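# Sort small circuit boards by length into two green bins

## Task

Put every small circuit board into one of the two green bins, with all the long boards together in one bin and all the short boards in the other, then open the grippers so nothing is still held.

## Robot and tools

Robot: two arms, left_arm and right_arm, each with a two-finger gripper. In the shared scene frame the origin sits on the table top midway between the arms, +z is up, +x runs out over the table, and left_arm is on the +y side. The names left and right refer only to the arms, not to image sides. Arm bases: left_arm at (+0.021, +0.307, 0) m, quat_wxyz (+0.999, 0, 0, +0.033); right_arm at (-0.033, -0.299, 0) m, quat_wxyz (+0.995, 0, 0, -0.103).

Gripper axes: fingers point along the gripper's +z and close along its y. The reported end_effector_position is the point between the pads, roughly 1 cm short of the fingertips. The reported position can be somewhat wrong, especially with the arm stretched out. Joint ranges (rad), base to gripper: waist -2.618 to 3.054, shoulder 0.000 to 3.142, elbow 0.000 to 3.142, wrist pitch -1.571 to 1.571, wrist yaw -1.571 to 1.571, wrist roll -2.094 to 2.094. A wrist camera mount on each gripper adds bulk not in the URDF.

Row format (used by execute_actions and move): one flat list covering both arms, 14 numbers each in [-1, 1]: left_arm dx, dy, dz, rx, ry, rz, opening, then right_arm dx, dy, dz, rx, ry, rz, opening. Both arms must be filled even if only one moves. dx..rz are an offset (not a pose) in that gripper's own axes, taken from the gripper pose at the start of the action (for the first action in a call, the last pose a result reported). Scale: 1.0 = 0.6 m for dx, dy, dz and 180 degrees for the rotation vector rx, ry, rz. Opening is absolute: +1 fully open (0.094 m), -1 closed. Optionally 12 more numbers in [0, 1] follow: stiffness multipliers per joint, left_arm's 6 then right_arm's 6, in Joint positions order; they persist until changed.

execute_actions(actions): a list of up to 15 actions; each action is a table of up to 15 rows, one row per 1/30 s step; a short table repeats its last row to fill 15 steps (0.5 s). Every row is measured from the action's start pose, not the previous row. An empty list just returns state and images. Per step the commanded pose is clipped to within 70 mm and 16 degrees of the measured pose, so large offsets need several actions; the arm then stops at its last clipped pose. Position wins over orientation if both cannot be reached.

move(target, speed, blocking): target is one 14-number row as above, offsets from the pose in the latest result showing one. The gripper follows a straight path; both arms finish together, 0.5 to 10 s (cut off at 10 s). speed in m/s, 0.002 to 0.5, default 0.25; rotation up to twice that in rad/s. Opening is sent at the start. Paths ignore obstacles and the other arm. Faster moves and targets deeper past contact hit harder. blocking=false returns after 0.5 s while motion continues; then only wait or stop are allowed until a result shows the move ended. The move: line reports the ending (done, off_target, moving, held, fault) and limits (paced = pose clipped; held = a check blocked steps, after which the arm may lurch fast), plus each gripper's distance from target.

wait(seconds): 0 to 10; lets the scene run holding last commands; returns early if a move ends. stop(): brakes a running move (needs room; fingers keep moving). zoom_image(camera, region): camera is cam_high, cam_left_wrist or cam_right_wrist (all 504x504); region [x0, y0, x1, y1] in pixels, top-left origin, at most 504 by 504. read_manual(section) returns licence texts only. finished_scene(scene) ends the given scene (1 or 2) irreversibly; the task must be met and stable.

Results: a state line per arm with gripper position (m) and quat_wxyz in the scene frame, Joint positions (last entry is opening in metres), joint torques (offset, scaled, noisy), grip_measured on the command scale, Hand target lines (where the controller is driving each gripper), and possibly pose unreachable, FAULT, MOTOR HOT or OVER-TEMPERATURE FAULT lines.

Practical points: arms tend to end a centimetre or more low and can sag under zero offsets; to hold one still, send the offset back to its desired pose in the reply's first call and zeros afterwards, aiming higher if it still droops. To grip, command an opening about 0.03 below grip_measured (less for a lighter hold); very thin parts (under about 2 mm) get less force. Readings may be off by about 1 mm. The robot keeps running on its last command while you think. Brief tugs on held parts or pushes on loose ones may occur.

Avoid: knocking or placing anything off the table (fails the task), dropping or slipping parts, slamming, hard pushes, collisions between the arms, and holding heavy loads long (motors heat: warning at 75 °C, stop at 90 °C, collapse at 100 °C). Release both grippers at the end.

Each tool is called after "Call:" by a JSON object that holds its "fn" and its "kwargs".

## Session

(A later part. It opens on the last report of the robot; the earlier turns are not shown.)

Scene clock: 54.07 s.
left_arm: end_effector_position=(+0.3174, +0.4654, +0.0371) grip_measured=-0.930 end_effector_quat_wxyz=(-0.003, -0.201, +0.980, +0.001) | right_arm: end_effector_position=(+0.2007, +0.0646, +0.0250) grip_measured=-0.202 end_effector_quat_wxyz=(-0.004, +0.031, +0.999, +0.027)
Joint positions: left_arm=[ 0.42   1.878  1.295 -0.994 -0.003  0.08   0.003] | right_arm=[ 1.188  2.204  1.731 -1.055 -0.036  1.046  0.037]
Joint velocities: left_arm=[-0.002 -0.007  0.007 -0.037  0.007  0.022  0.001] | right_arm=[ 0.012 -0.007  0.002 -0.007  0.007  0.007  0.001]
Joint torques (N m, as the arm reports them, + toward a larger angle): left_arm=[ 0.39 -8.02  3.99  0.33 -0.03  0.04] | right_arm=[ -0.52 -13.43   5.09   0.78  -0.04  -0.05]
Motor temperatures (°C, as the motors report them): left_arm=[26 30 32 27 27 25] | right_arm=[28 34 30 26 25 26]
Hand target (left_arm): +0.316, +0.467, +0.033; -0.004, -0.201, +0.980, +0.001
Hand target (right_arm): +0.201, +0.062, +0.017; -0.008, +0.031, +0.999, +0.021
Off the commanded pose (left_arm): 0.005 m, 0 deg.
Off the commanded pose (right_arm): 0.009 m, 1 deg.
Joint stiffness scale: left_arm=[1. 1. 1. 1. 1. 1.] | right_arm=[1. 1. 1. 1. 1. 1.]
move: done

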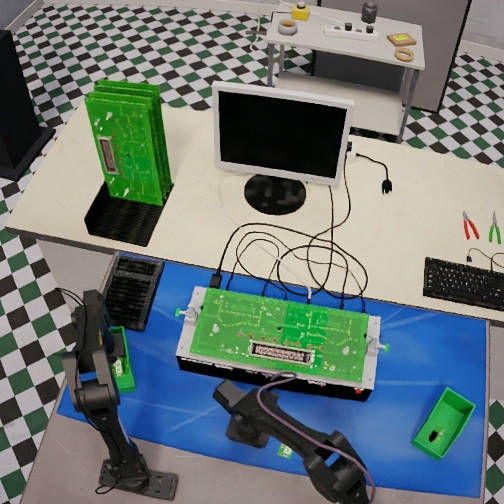

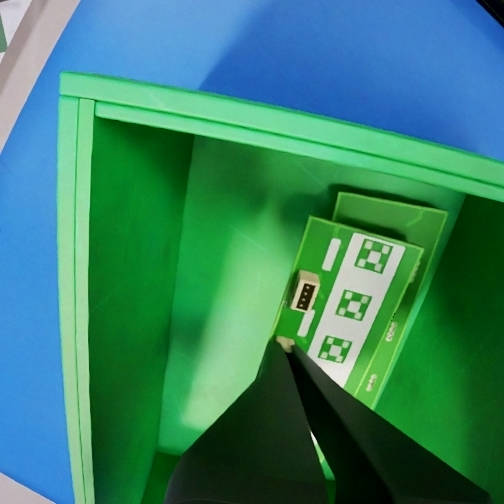

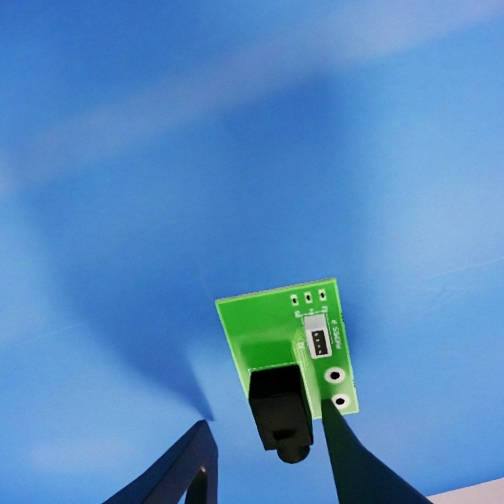

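Call:
{"fn": "move", "kwargs": {"target": [0,0,0,0,0,0,-0.7,0,-0.012,0.018,0.006,0,0,-0.2], "speed": 0.03}}

Scene clock: 55.07 s.
left_arm: end_effector_position=(+0.3177, +0.4656, +0.0371) grip_measured=-0.702 end_effector_quat_wxyz=(-0.002, -0.201, +0.980, +0.001) | right_arm: end_effector_position=(+0.1988, +0.0618, +0.0200) grip_measured=-0.202 end_effector_quat_wxyz=(-0.006, +0.031, +0.999, +0.024)
Joint positions: left_arm=[ 0.42   1.878  1.295 -0.992 -0.003  0.08   0.014] | right_arm=[ 1.188  2.204  1.711 -1.044 -0.036  1.046  0.037]
Joint velocities: left_arm=[-0.012 -0.007 -0.012 -0.037  0.051  0.007  0.   ] | right_arm=[-0.022 -0.017 -0.007  0.022 -0.022  0.022 -0.   ]
Joint torques (N m, as the arm reports them, + toward a larger angle): left_arm=[ 0.03 -8.35  4.9   0.18 -0.03 -0.01] | right_arm=[ -0.3  -14.38   4.5    0.77   0.12  -0.05]
Motor temperatures (°C, as the motors report them): left_arm=[26 30 32 27 27 25] | right_arm=[28 35 30 26 25 26]
Hand target (left_arm): +0.317, +0.465, +0.037; -0.003, -0.201, +0.980, +0.001
Hand target (right_arm): +0.200, +0.058, +0.014; -0.004, +0.031, +0.999, +0.018
Off the commanded pose (left_arm): 0.000 m, 0 deg.
Off the commanded pose (right_arm): 0.007 m, 1 deg.
Joint stiffness scale: left_arm=[1. 1. 1. 1. 1. 1.] | right_arm=[1. 1. 1. 1. 1. 1.]
move: done

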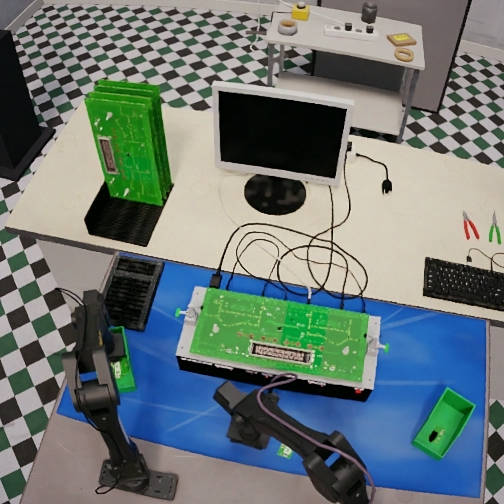

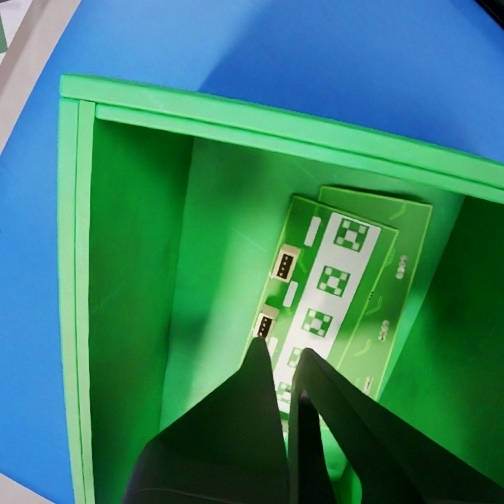

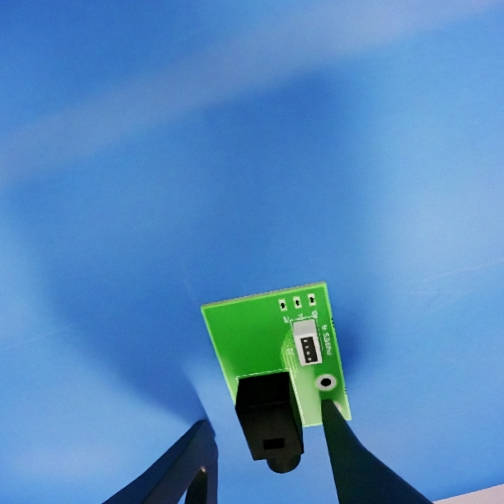

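Call:
{"fn": "execute_actions", "kwargs": {"actions": [[[0,0,0,0,0,0,-0.6,0,0,-0.004,0,0,0,-0.74]]]}}

Call:
{"fn": "move", "kwargs": {"target": [0,0,-0.16,0,-0.01,0,-0.6,0,-0.1,-0.19,0.01,0,0,-0.74], "speed": 0.15}}

Scene clock: 55.97 s.
left_arm: end_effector_position=(+0.3177, +0.4656, +0.0371) grip_measured=-0.602 end_effector_quat_wxyz=(-0.002, -0.201, +0.980, +0.001) | right_arm: end_effector_position=(+0.1985, +0.0612, +0.0200) grip_measured=-0.712 end_effector_quat_wxyz=(-0.007, +0.031, +0.999, +0.023)
Joint positions: left_arm=[ 0.42   1.878  1.295 -0.992 -0.003  0.08   0.019] | right_arm=[ 1.188  2.204  1.711 -1.046 -0.036  1.046  0.014]
Joint velocities: left_arm=[-0.012 -0.007 -0.002  0.007  0.022  0.066  0.   ] | right_arm=[-0.007 -0.007  0.002  0.007  0.037  0.007  0.001]
Joint torques (N m, as the arm reports them, + toward a larger angle): left_arm=[ 0.03 -8.39  4.92  0.2  -0.03 -0.01] | right_arm=[ -0.04 -14.94   6.14   0.56  -0.04   0.03]
Motor temperatures (°C, as the motors report them): left_arm=[26 30 32 27 27 25] | right_arm=[28 35 30 26 25 26]
Hand target (left_arm): +0.318, +0.466, +0.037; -0.002, -0.201, +0.980, +0.001
Hand target (right_arm): +0.199, +0.062, +0.022; -0.006, +0.031, +0.999, +0.024
Off the commanded pose (left_arm): 0.000 m, 0 deg.
Off the commanded pose (right_arm): 0.002 m, 0 deg.
Joint stiffness scale: left_arm=[1. 1. 1. 1. 1. 1.] | right_arm=[1. 1. 1. 1. 1. 1.]

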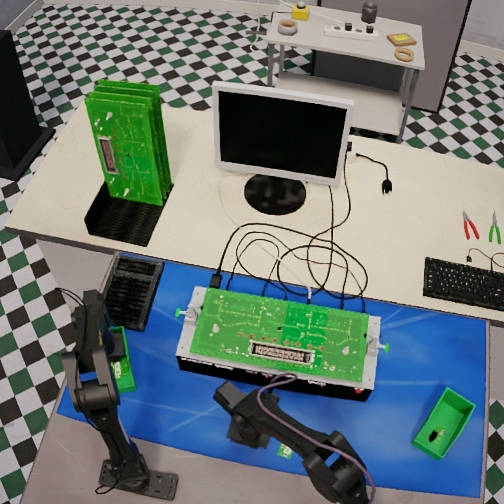

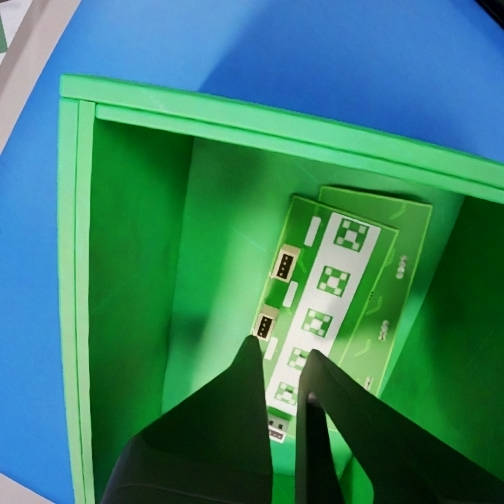

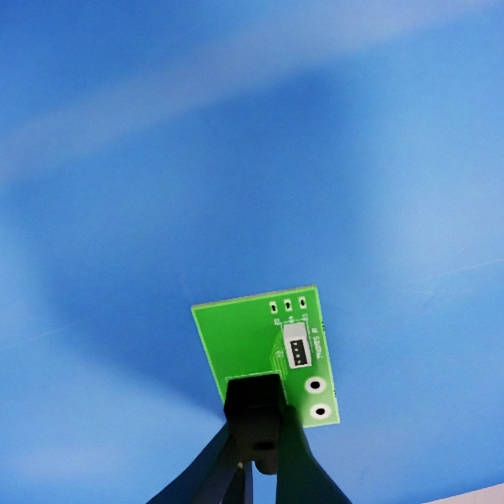

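Scene clock: 57.43 s.
left_arm: end_effector_position=(+0.3116, +0.4624, +0.1168) grip_measured=-0.602 end_effector_quat_wxyz=(-0.010, -0.201, +0.980, -0.001) | right_arm: end_effector_position=(+0.1924, +0.0015, +0.1224) grip_measured=-0.712 end_effector_quat_wxyz=(-0.017, +0.031, +0.999, +0.007)
Joint positions: left_arm=[ 0.42   1.809  1.529 -1.31  -0.003  0.08   0.019] | right_arm=[ 1.113  1.982  1.782 -1.378 -0.036  0.97   0.014]
Joint velocities: left_arm=[ 0.007 -0.002 -0.012 -0.037 -0.022  0.022  0.   ] | right_arm=[-0.022  0.002 -0.017  0.007 -0.037  0.007  0.   ]
Joint torques (N m, as the arm reports them, + toward a larger angle): left_arm=[ -0.31 -10.02   7.77   0.08  -0.01  -0.03] | right_arm=[ -0.62 -13.64   7.14   0.24   0.14  -0.08]
Motor temperatures (°C, as the motors report them): left_arm=[26 31 32 27 27 25] | right_arm=[28 35 30 26 25 26]
Hand target (left_arm): +0.317, +0.464, +0.133; +0.013, -0.201, +0.980, +0.004
Hand target (right_arm): +0.196, -0.003, +0.131; -0.007, +0.031, +0.999, +0.006
Off the commanded pose (left_arm): 0.018 m, 3 deg.
Off the commanded pose (right_arm): 0.011 m, 1 deg.
Joint stiffness scale: left_arm=[1. 1. 1. 1. 1. 1.] | right_arm=[1. 1. 1. 1. 1. 1.]
move: off_target (left_arm, right_arm)

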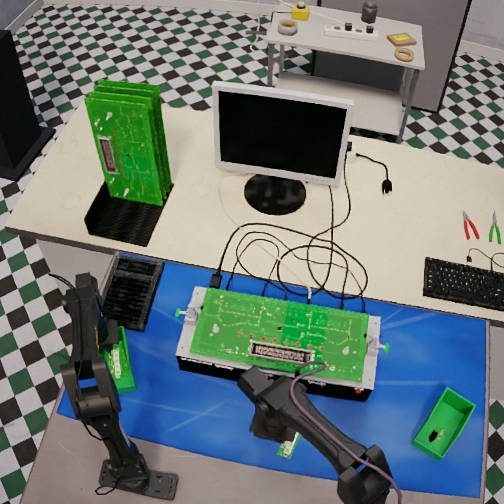

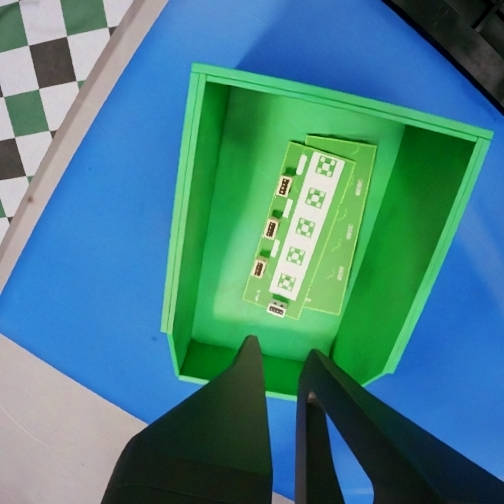

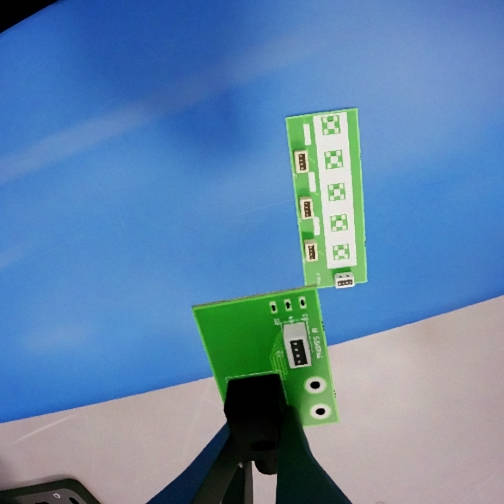

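Call:
{"fn": "move", "kwargs": {"target": [0.47,-0.708,0.087,0,-0.007,0.185,-0.5,-0.289,-0.731,-0.033,0,-0.011,0.092,-0.745], "speed": 0.3}}

Scene clock: 60.73 s.
left_arm: end_effector_position=(+0.2158, -0.0260, +0.0538) grip_measured=-0.502 end_effector_quat_wxyz=(-0.016, +0.095, +0.995, +0.012) | right_arm: end_effector_position=(+0.3344, -0.4491, +0.1362) grip_measured=-0.712 end_effector_quat_wxyz=(+0.010, +0.181, +0.983, -0.002)
Joint positions: left_arm=[-1.105  2.077  1.647 -1.178  0.012 -0.849  0.023] | right_arm=[-0.186  2.049  1.935 -1.435 -0.001 -0.028  0.014]
Joint velocities: left_arm=[-0.012 -0.007 -0.007 -0.007  0.051 -0.022 -0.   ] | right_arm=[-0.002 -0.027 -0.007 -0.066 -0.051  0.051 -0.001]
Joint torques (N m, as the arm reports them, + toward a larger angle): left_arm=[ 0.46 -9.84  7.81  0.02 -0.13 -0.09] | right_arm=[  0.34 -11.95   7.46   0.46   0.09  -0.06]
Motor temperatures (°C, as the motors report them): left_arm=[26 32 32 27 27 25] | right_arm=[28 35 30 26 25 26]
Hand target (left_arm): +0.223, -0.029, +0.061; -0.005, +0.088, +0.996, +0.009
Hand target (right_arm): +0.336, -0.449, +0.137; +0.006, +0.175, +0.985, -0.005
Off the commanded pose (left_arm): 0.021 m, 3 deg.
Off the commanded pose (right_arm): 0.007 m, 2 deg.
Joint stiffness scale: left_arm=[1. 1. 1. 1. 1. 1.] | right_arm=[1. 1. 1. 1. 1. 1.]
move: off_target (left_arm)

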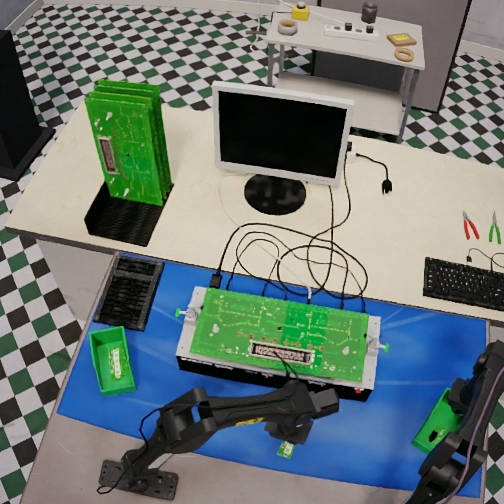

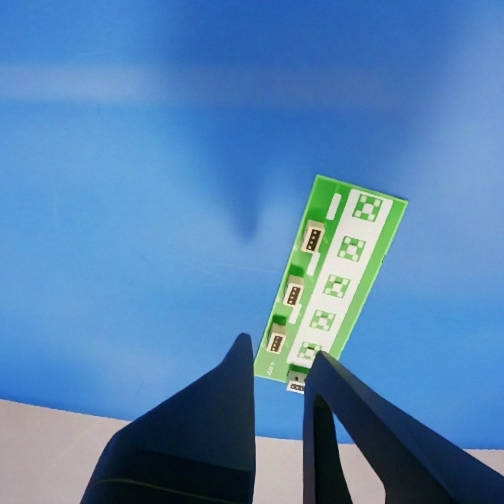

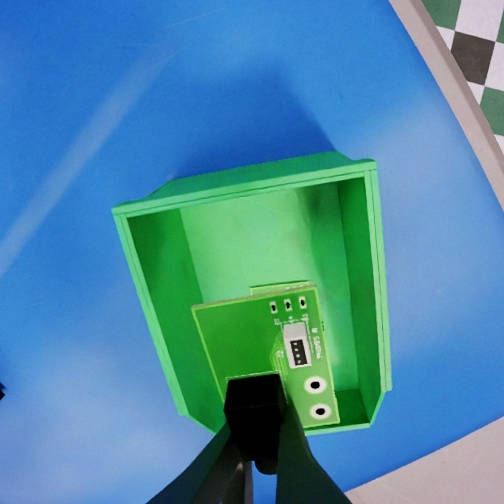

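Call:
{"fn": "move", "kwargs": {"target": [0.003,-0.009,0.047,0.004,-0.01,0.015,-0.5,0.008,0.003,0.18,0,0,0,-0.745], "speed": 0.09}}

Scene clock: 63.00 s.
left_arm: end_effector_position=(+0.2148, -0.0326, +0.0316) grip_measured=-0.502 end_effector_quat_wxyz=(-0.003, +0.111, +0.994, -0.005) | right_arm: end_effector_position=(+0.3312, -0.4478, +0.0384) grip_measured=-0.712 end_effector_quat_wxyz=(+0.017, +0.180, +0.983, -0.003)
Joint positions: left_arm=[-1.116  2.077  1.557 -1.047  0.011 -0.828  0.023] | right_arm=[-0.186  2.049  1.544 -1.03  -0.001 -0.029  0.014]
Joint velocities: left_arm=[-0.002 -0.007 -0.012  0.066 -0.022 -0.022 -0.   ] | right_arm=[-0.002 -0.012 -0.017 -0.051 -0.037  0.022  0.001]
Joint torques (N m, as the arm reports them, + toward a larger angle): left_arm=[-0.6  -9.49  3.81  0.31 -0.15  0.07] | right_arm=[  0.27 -11.25   4.97   0.81  -0.01   0.06]
Motor temperatures (°C, as the motors report them): left_arm=[26 32 32 27 27 25] | right_arm=[28 35 30 26 25 26]
Hand target (left_arm): +0.213, -0.030, +0.026; -0.001, +0.119, +0.993, +0.004
Hand target (right_arm): +0.331, -0.446, +0.028; +0.010, +0.181, +0.983, -0.002
Off the commanded pose (left_arm): 0.007 m, 1 deg.
Off the commanded pose (right_arm): 0.011 m, 1 deg.
Joint stiffness scale: left_arm=[1. 1. 1. 1. 1. 1.] | right_arm=[1. 1. 1. 1. 1. 1.]
move: off_target (right_arm)

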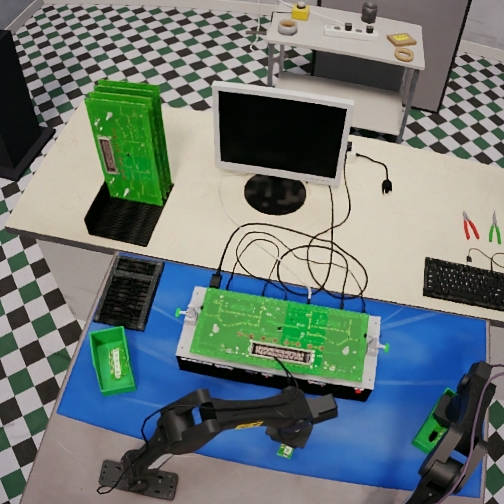

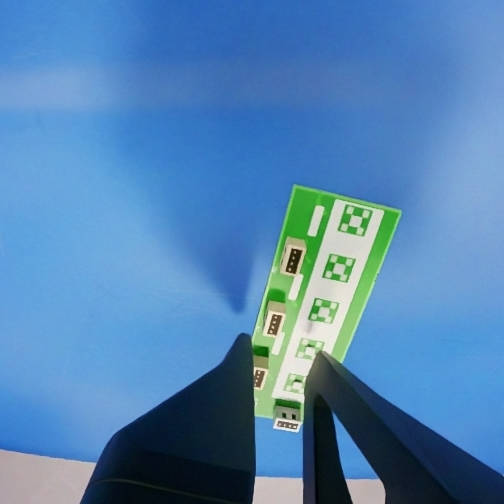

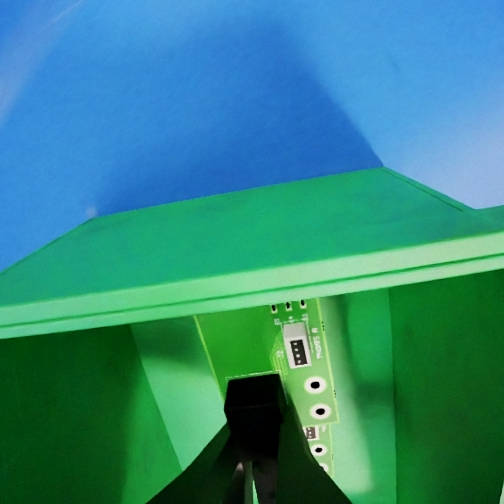

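Call:
{"fn": "move", "kwargs": {"target": [0.002,0.008,0.031,-0.006,0,0,-0.5,0.006,0,0.02,0,0,0,-0.745], "speed": 0.03}}

Scene clock: 64.27 s.
left_arm: end_effector_position=(+0.2139, -0.0311, +0.0183) grip_measured=-0.502 end_effector_quat_wxyz=(-0.005, +0.111, +0.994, -0.003) | right_arm: end_effector_position=(+0.3283, -0.4466, +0.0300) grip_measured=-0.712 end_effector_quat_wxyz=(+0.016, +0.180, +0.983, -0.003)
Joint positions: left_arm=[-1.116  2.091  1.525 -1.006  0.011 -0.828  0.023] | right_arm=[-0.186  2.049  1.509 -0.998 -0.001 -0.029  0.014]
Joint velocities: left_arm=[ 0.017 -0.017  0.007 -0.007  0.007 -0.022 -0.001] | right_arm=[-0.012 -0.012  0.017  0.022 -0.037 -0.037 -0.001]
Joint torques (N m, as the arm reports them, + toward a larger angle): left_arm=[-0.07 -9.65  3.79  0.3  -0.14 -0.01] | right_arm=[ -0.08 -12.99   4.71   0.81  -0.01   0.01]
Motor temperatures (°C, as the motors report them): left_arm=[26 33 32 27 27 25] | right_arm=[28 35 30 26 25 26]
Hand target (left_arm): +0.215, -0.028, +0.013; -0.002, +0.111, +0.994, +0.005
Hand target (right_arm): +0.328, -0.447, +0.026; +0.017, +0.180, +0.983, -0.003
Off the commanded pose (left_arm): 0.006 m, 1 deg.
Off the commanded pose (right_arm): 0.004 m, 0 deg.
Joint stiffness scale: left_arm=[1. 1. 1. 1. 1. 1.] | right_arm=[1. 1. 1. 1. 1. 1.]
move: done

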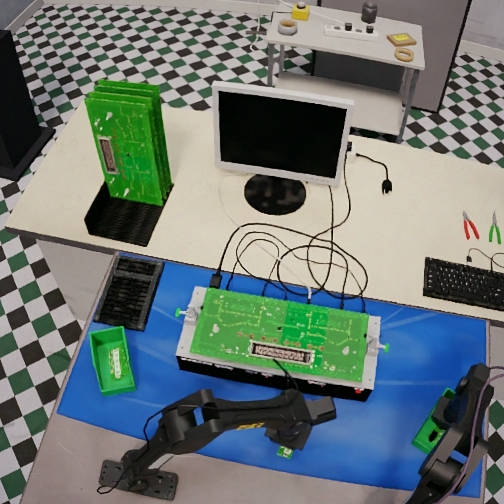

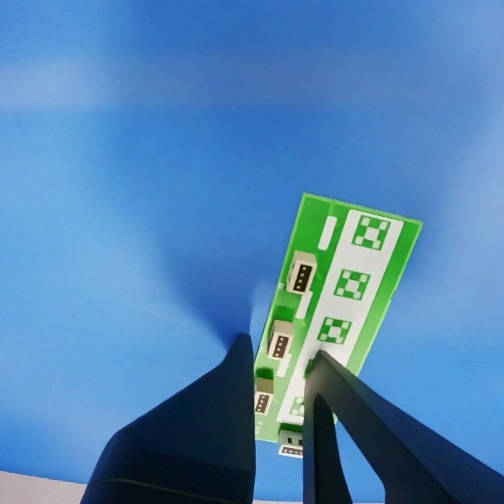

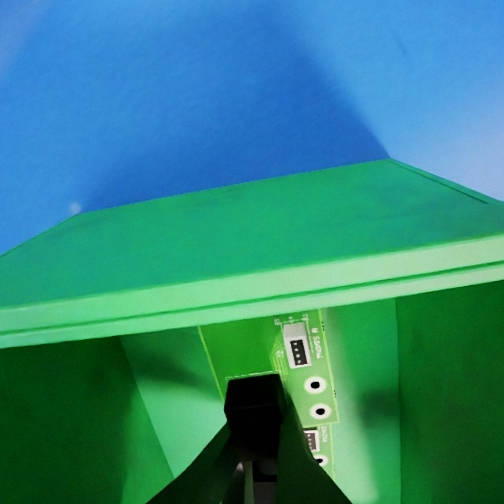

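Call:
{"fn": "move", "kwargs": {"target": [-0.013,0,0,0,0,0,-0.5,0,0,0,0,0,0,-0.5], "speed": 0.02}}

Call:
{"fn": "move", "kwargs": {"target": [0,0,0,0,0,0,-0.965,0,0,-0.17,0,0,0,-0.5], "speed": 0.15}}

Scene clock: 65.47 s.
left_arm: end_effector_position=(+0.2167, -0.0299, +0.0183) grip_measured=-0.502 end_effector_quat_wxyz=(-0.004, +0.110, +0.994, -0.003) | right_arm: end_effector_position=(+0.3285, -0.4467, +0.0300) grip_measured=-0.502 end_effector_quat_wxyz=(+0.016, +0.180, +0.983, -0.003)
Joint positions: left_arm=[-1.108  2.091  1.525 -1.004  0.011 -0.823  0.023] | right_arm=[-0.186  2.049  1.509 -0.997 -0.001 -0.029  0.023]
Joint velocities: left_arm=[ 0.007 -0.012 -0.002  0.022 -0.007 -0.066 -0.001] | right_arm=[-0.017 -0.007 -0.012 -0.081  0.022  0.007 -0.001]
Joint torques (N m, as the arm reports them, + toward a larger angle): left_arm=[ 0.46 -8.68  7.37  0.1  -0.02  0.07] | right_arm=[ -0.05 -13.05   5.73   0.62  -0.01   0.02]
Motor temperatures (°C, as the motors report them): left_arm=[26 33 32 27 27 25] | right_arm=[28 35 30 26 25 26]
Hand target (left_arm): +0.221, -0.033, +0.018; -0.005, +0.111, +0.994, -0.003
Hand target (right_arm): +0.328, -0.447, +0.030; +0.016, +0.180, +0.983, -0.003
Off the commanded pose (left_arm): 0.006 m, 0 deg.
Off the commanded pose (right_arm): 0.000 m, 0 deg.
Joint stiffness scale: left_arm=[1. 1. 1. 1. 1. 1.] | right_arm=[1. 1. 1. 1. 1. 1.]
move: done

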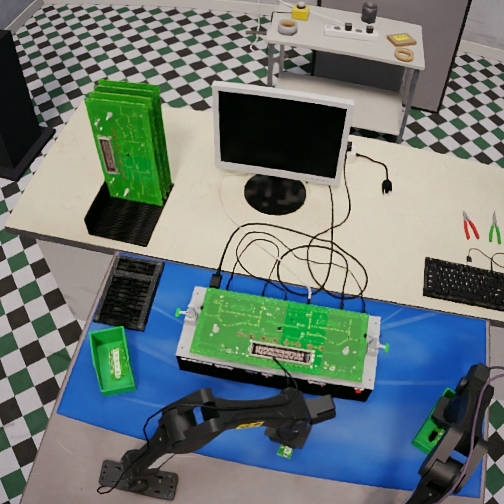

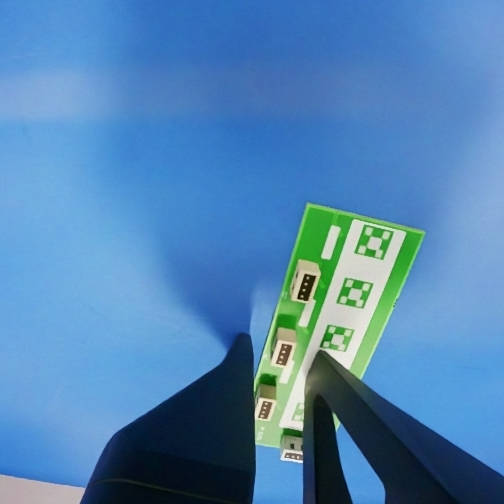

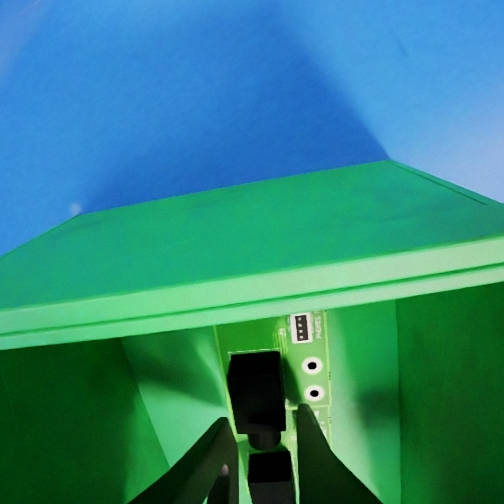

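Scene clock: 66.80 s.
left_arm: end_effector_position=(+0.2167, -0.0299, +0.0183) grip_measured=-0.942 end_effector_quat_wxyz=(-0.004, +0.110, +0.994, -0.003) | right_arm: end_effector_position=(+0.3263, -0.4458, +0.1218) grip_measured=-0.502 end_effector_quat_wxyz=(+0.008, +0.180, +0.984, -0.001)
Joint positions: left_arm=[-1.108  2.091  1.525 -1.004  0.011 -0.823  0.003] | right_arm=[-0.186  2.011  1.821 -1.365 -0.001 -0.029  0.023]
Joint velocities: left_arm=[-0.022  0.002  0.012 -0.081 -0.007  0.095  0.001] | right_arm=[-0.032  0.022  0.012 -0.051 -0.066  0.022 -0.   ]
Joint torques (N m, as the arm reports them, + toward a larger angle): left_arm=[ -0.03 -10.08   4.95   0.21  -0.02   0.  ] | right_arm=[ -0.02 -14.16   7.35   0.46  -0.02   0.02]
Motor temperatures (°C, as the motors report them): left_arm=[26 33 32 27 27 25] | right_arm=[28 36 30 26 25 26]
Hand target (left_arm): +0.217, -0.030, +0.018; -0.004, +0.110, +0.994, -0.003
Hand target (right_arm): +0.327, -0.446, +0.132; +0.016, +0.180, +0.983, -0.003
Off the commanded pose (left_arm): 0.000 m, 0 deg.
Off the commanded pose (right_arm): 0.010 m, 1 deg.
Joint stiffness scale: left_arm=[1. 1. 1. 1. 1. 1.] | right_arm=[1. 1. 1. 1. 1. 1.]
move: done

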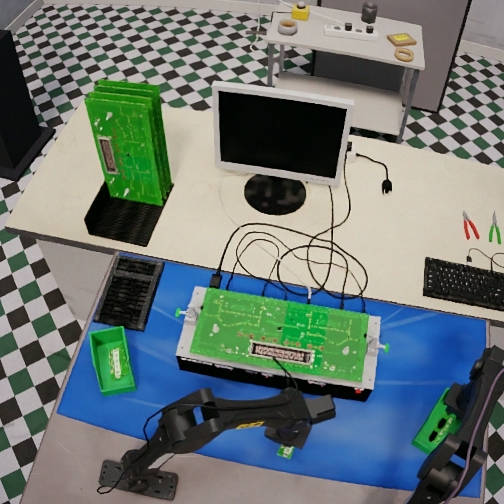

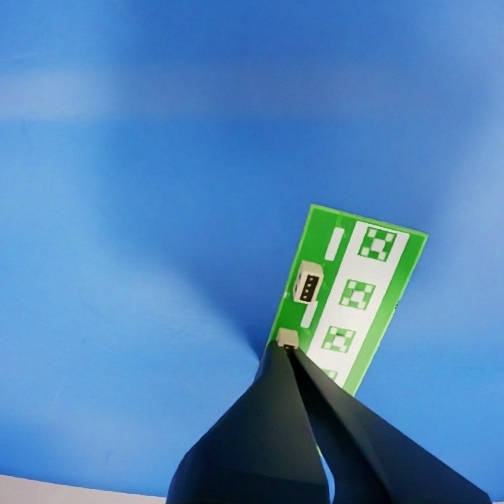

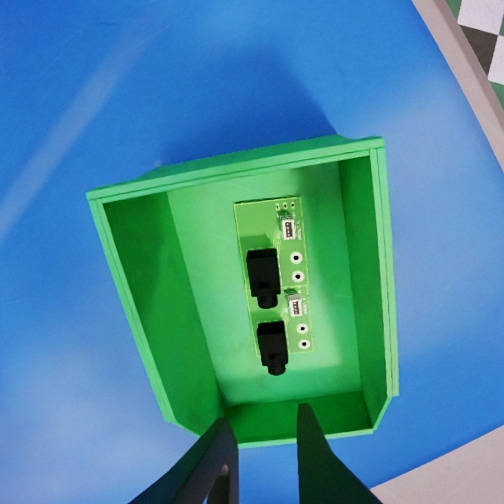

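Call:
{"fn": "execute_actions", "kwargs": {"actions": []}}

Call:
{"fn": "move", "kwargs": {"target": [0,0.08,-0.2,0,0,0,-0.975,0,0,0,0,0,0,-0.5], "speed": 0.15}}

Scene clock: 68.10 s.
left_arm: end_effector_position=(+0.2167, -0.0299, +0.0183) grip_measured=-0.942 end_effector_quat_wxyz=(-0.004, +0.110, +0.994, -0.003) | right_arm: end_effector_position=(+0.3259, -0.4456, +0.1218) grip_measured=-0.502 end_effector_quat_wxyz=(+0.007, +0.180, +0.984, -0.001)
Joint positions: left_arm=[-1.108  2.091  1.525 -1.004  0.011 -0.823  0.003] | right_arm=[-0.186  2.011  1.821 -1.367 -0.001 -0.029  0.023]
Joint velocities: left_arm=[-0.002  0.002  0.012 -0.007 -0.007 -0.037 -0.001] | right_arm=[-0.002 -0.007 -0.002  0.051 -0.037 -0.022 -0.001]
Joint torques (N m, as the arm reports them, + toward a larger angle): left_arm=[  0.   -10.08   4.9    0.21  -0.01  -0.01] | right_arm=[  0.01 -14.18   7.38   0.43  -0.02   0.01]
Motor temperatures (°C, as the motors report them): left_arm=[26 33 32 27 27 25] | right_arm=[28 36 30 26 25 26]
Hand target (left_arm): +0.217, -0.030, +0.018; -0.004, +0.110, +0.994, -0.003
Hand target (right_arm): +0.327, -0.446, +0.132; +0.016, +0.180, +0.983, -0.003
Off the commanded pose (left_arm): 0.000 m, 0 deg.
Off the commanded pose (right_arm): 0.010 m, 1 deg.
Joint stiffness scale: left_arm=[1. 1. 1. 1. 1. 1.] | right_arm=[1. 1. 1. 1. 1. 1.]

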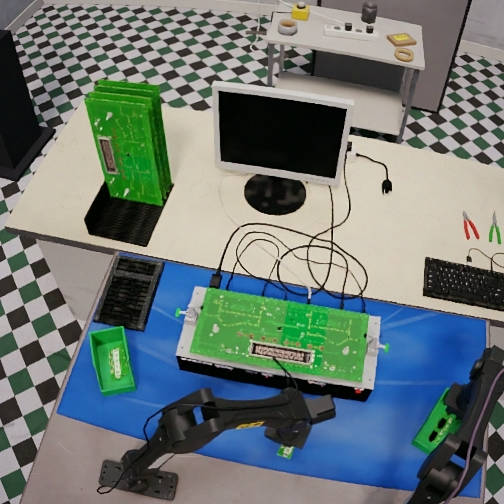

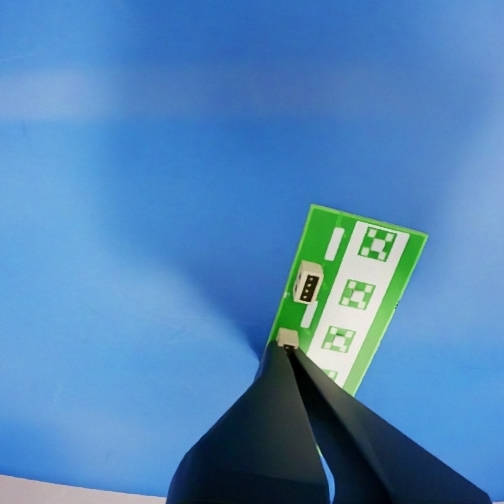

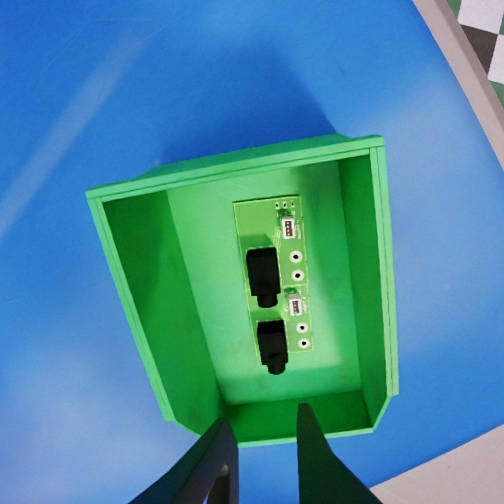

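Scene clock: 69.60 s.
left_arm: end_effector_position=(+0.2211, +0.0206, +0.1220) grip_measured=-0.942 end_effector_quat_wxyz=(-0.017, +0.108, +0.994, +0.011) | right_arm: end_effector_position=(+0.3259, -0.4456, +0.1218) grip_measured=-0.502 end_effector_quat_wxyz=(+0.007, +0.180, +0.984, -0.001)
Joint positions: left_arm=[-1.025  1.908  1.678 -1.38   0.011 -0.742  0.003] | right_arm=[-0.186  2.011  1.821 -1.367 -0.001 -0.029  0.023]
Joint velocities: left_arm=[-0.022 -0.022 -0.012 -0.007 -0.022 -0.081  0.001] | right_arm=[ 0.012 -0.017 -0.012 -0.095 -0.022 -0.022  0.001]
Joint torques (N m, as the arm reports them, + toward a larger angle): left_arm=[  0.4  -10.56   7.74   0.04  -0.01   0.07] | right_arm=[ -0.06 -12.87   5.92   0.58  -0.01   0.04]
Motor temperatures (°C, as the motors report them): left_arm=[26 34 32 27 27 25] | right_arm=[28 36 30 26 25 26]
Hand target (left_arm): +0.225, +0.018, +0.137; -0.004, +0.110, +0.994, -0.004
Hand target (right_arm): +0.326, -0.446, +0.122; +0.007, +0.180, +0.984, -0.001
Off the commanded pose (left_arm): 0.018 m, 2 deg.
Off the commanded pose (right_arm): 0.000 m, 0 deg.
Joint stiffness scale: left_arm=[1. 1. 1. 1. 1. 1.] | right_arm=[1. 1. 1. 1. 1. 1.]
move: off_target (left_arm)

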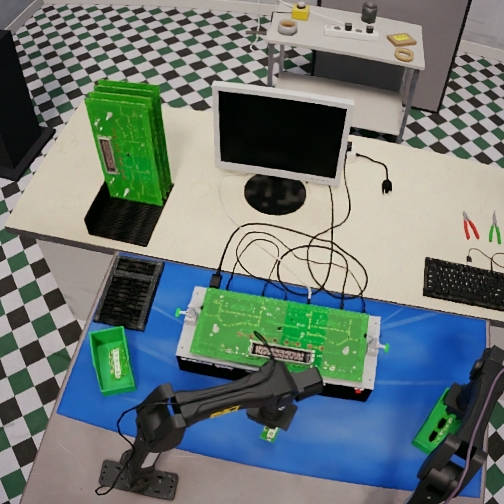

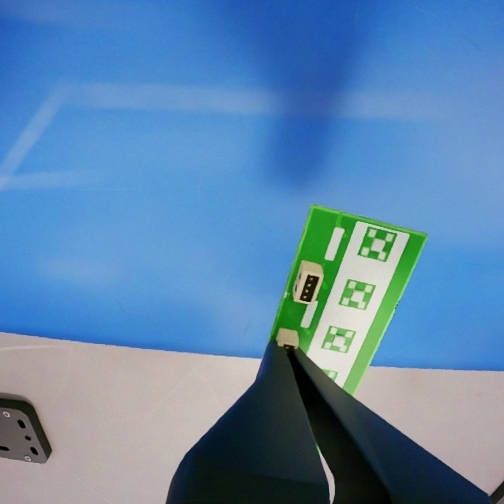

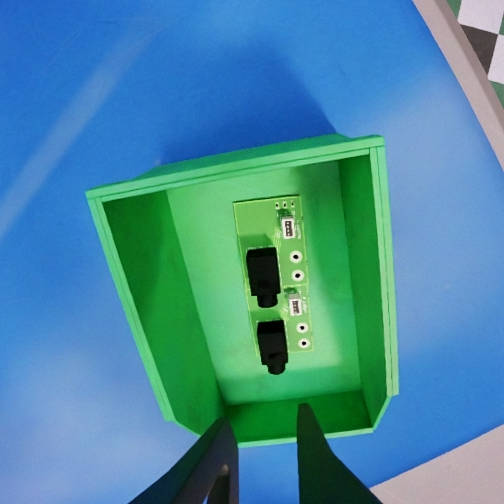

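Call:
{"fn": "move", "kwargs": {"target": [-0.005,0.771,-0.04,0.007,-0.01,-0.197,-0.975,0,0,0,0,0,0,-0.5], "speed": 0.28}}

Scene clock: 72.30 s.
left_arm: end_effector_position=(+0.3150, +0.4618, +0.1470) grip_measured=-0.942 end_effector_quat_wxyz=(-0.005, -0.207, +0.978, -0.008) | right_arm: end_effector_position=(+0.3259, -0.4456, +0.1218) grip_measured=-0.502 end_effector_quat_wxyz=(+0.007, +0.180, +0.984, -0.001)
Joint positions: left_arm=[ 0.422  1.816  1.658 -1.426  0.012  0.071  0.003] | right_arm=[-0.186  2.011  1.821 -1.367 -0.001 -0.029  0.023]
Joint velocities: left_arm=[ 0.002 -0.002 -0.007 -0.022 -0.007 -0.007 -0.   ] | right_arm=[ 0.002 -0.007  0.012 -0.051  0.022 -0.022 -0.   ]
Joint torques (N m, as the arm reports them, + toward a larger angle): left_arm=[-0.37 -7.68  7.98  0.1   0.05  0.07] | right_arm=[ -0.06 -12.88   5.87   0.59  -0.02   0.  ]
Motor temperatures (°C, as the motors report them): left_arm=[26 34 32 27 27 25] | right_arm=[28 36 30 26 25 26]
Hand target (left_arm): +0.321, +0.462, +0.154; +0.005, -0.200, +0.980, -0.008
Hand target (right_arm): +0.326, -0.446, +0.122; +0.007, +0.180, +0.984, -0.001
Off the commanded pose (left_arm): 0.015 m, 2 deg.
Off the commanded pose (right_arm): 0.000 m, 0 deg.
Joint stiffness scale: left_arm=[1. 1. 1. 1. 1. 1.] | right_arm=[1. 1. 1. 1. 1. 1.]
move: off_target (left_arm)

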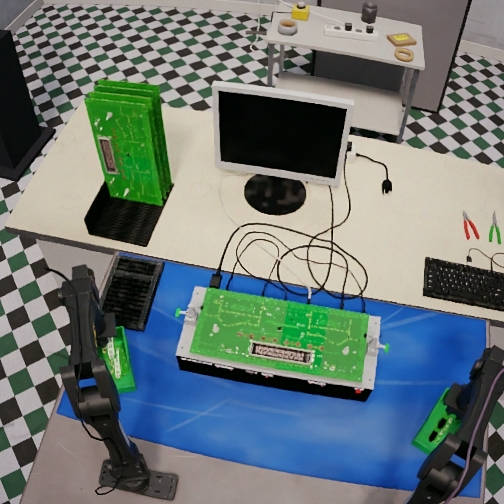

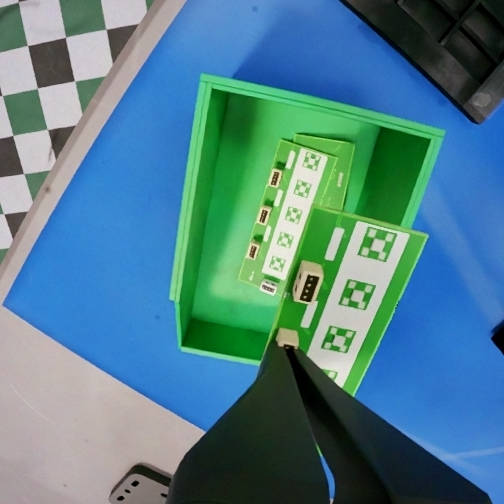

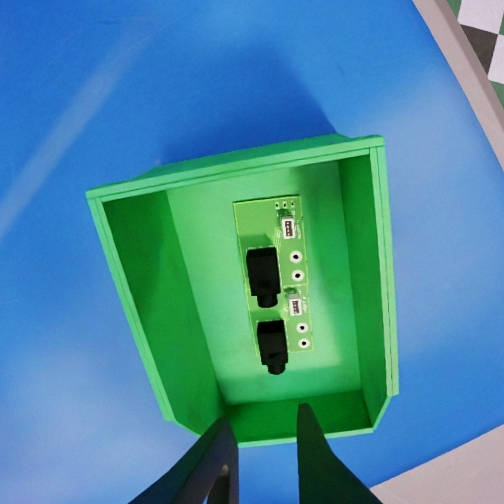

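Call:
{"fn": "move", "kwargs": {"target": [-0.012,0.008,0.172,-0.005,-0.003,0,-0.975,0,0,0,0,0,0,-0.5], "speed": 0.09}}

Scene clock: 74.20 s.
left_arm: end_effector_position=(+0.3217, +0.4664, +0.0478) grip_measured=-0.942 end_effector_quat_wxyz=(-0.000, -0.206, +0.979, -0.004) | right_arm: end_effector_position=(+0.3259, -0.4456, +0.1218) grip_measured=-0.502 end_effector_quat_wxyz=(+0.007, +0.180, +0.984, -0.001)
Joint positions: left_arm=[ 0.422  1.878  1.339 -1.035  0.007  0.072  0.003] | right_arm=[-0.186  2.011  1.821 -1.367 -0.001 -0.029  0.023]
Joint velocities: left_arm=[-0.007  0.012  0.002 -0.007 -0.022  0.037  0.002] | right_arm=[ 0.002 -0.002 -0.012 -0.022 -0.066 -0.081 -0.001]
Joint torques (N m, as the arm reports them, + toward a larger angle): left_arm=[ 0.37 -8.26  4.09  0.34 -0.11  0.02] | right_arm=[ -0.08 -12.94   5.85   0.6   -0.01   0.02]
Motor temperatures (°C, as the motors report them): left_arm=[26 34 32 27 27 25] | right_arm=[28 36 30 26 25 26]
Hand target (left_arm): +0.320, +0.469, +0.044; -0.002, -0.206, +0.978, +0.001
Hand target (right_arm): +0.326, -0.446, +0.122; +0.007, +0.180, +0.984, -0.001
Off the commanded pose (left_arm): 0.005 m, 1 deg.
Off the commanded pose (right_arm): 0.000 m, 0 deg.
Joint stiffness scale: left_arm=[1. 1. 1. 1. 1. 1.] | right_arm=[1. 1. 1. 1. 1. 1.]
move: done

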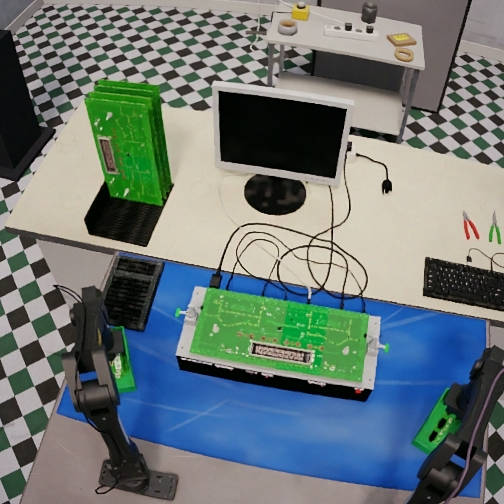

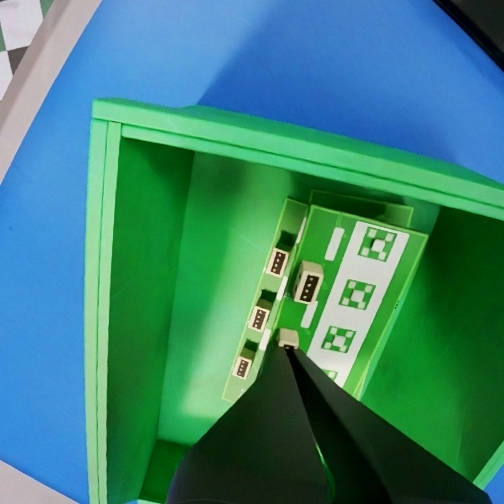

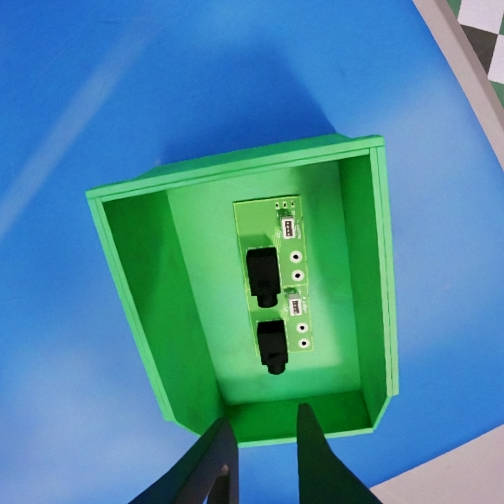

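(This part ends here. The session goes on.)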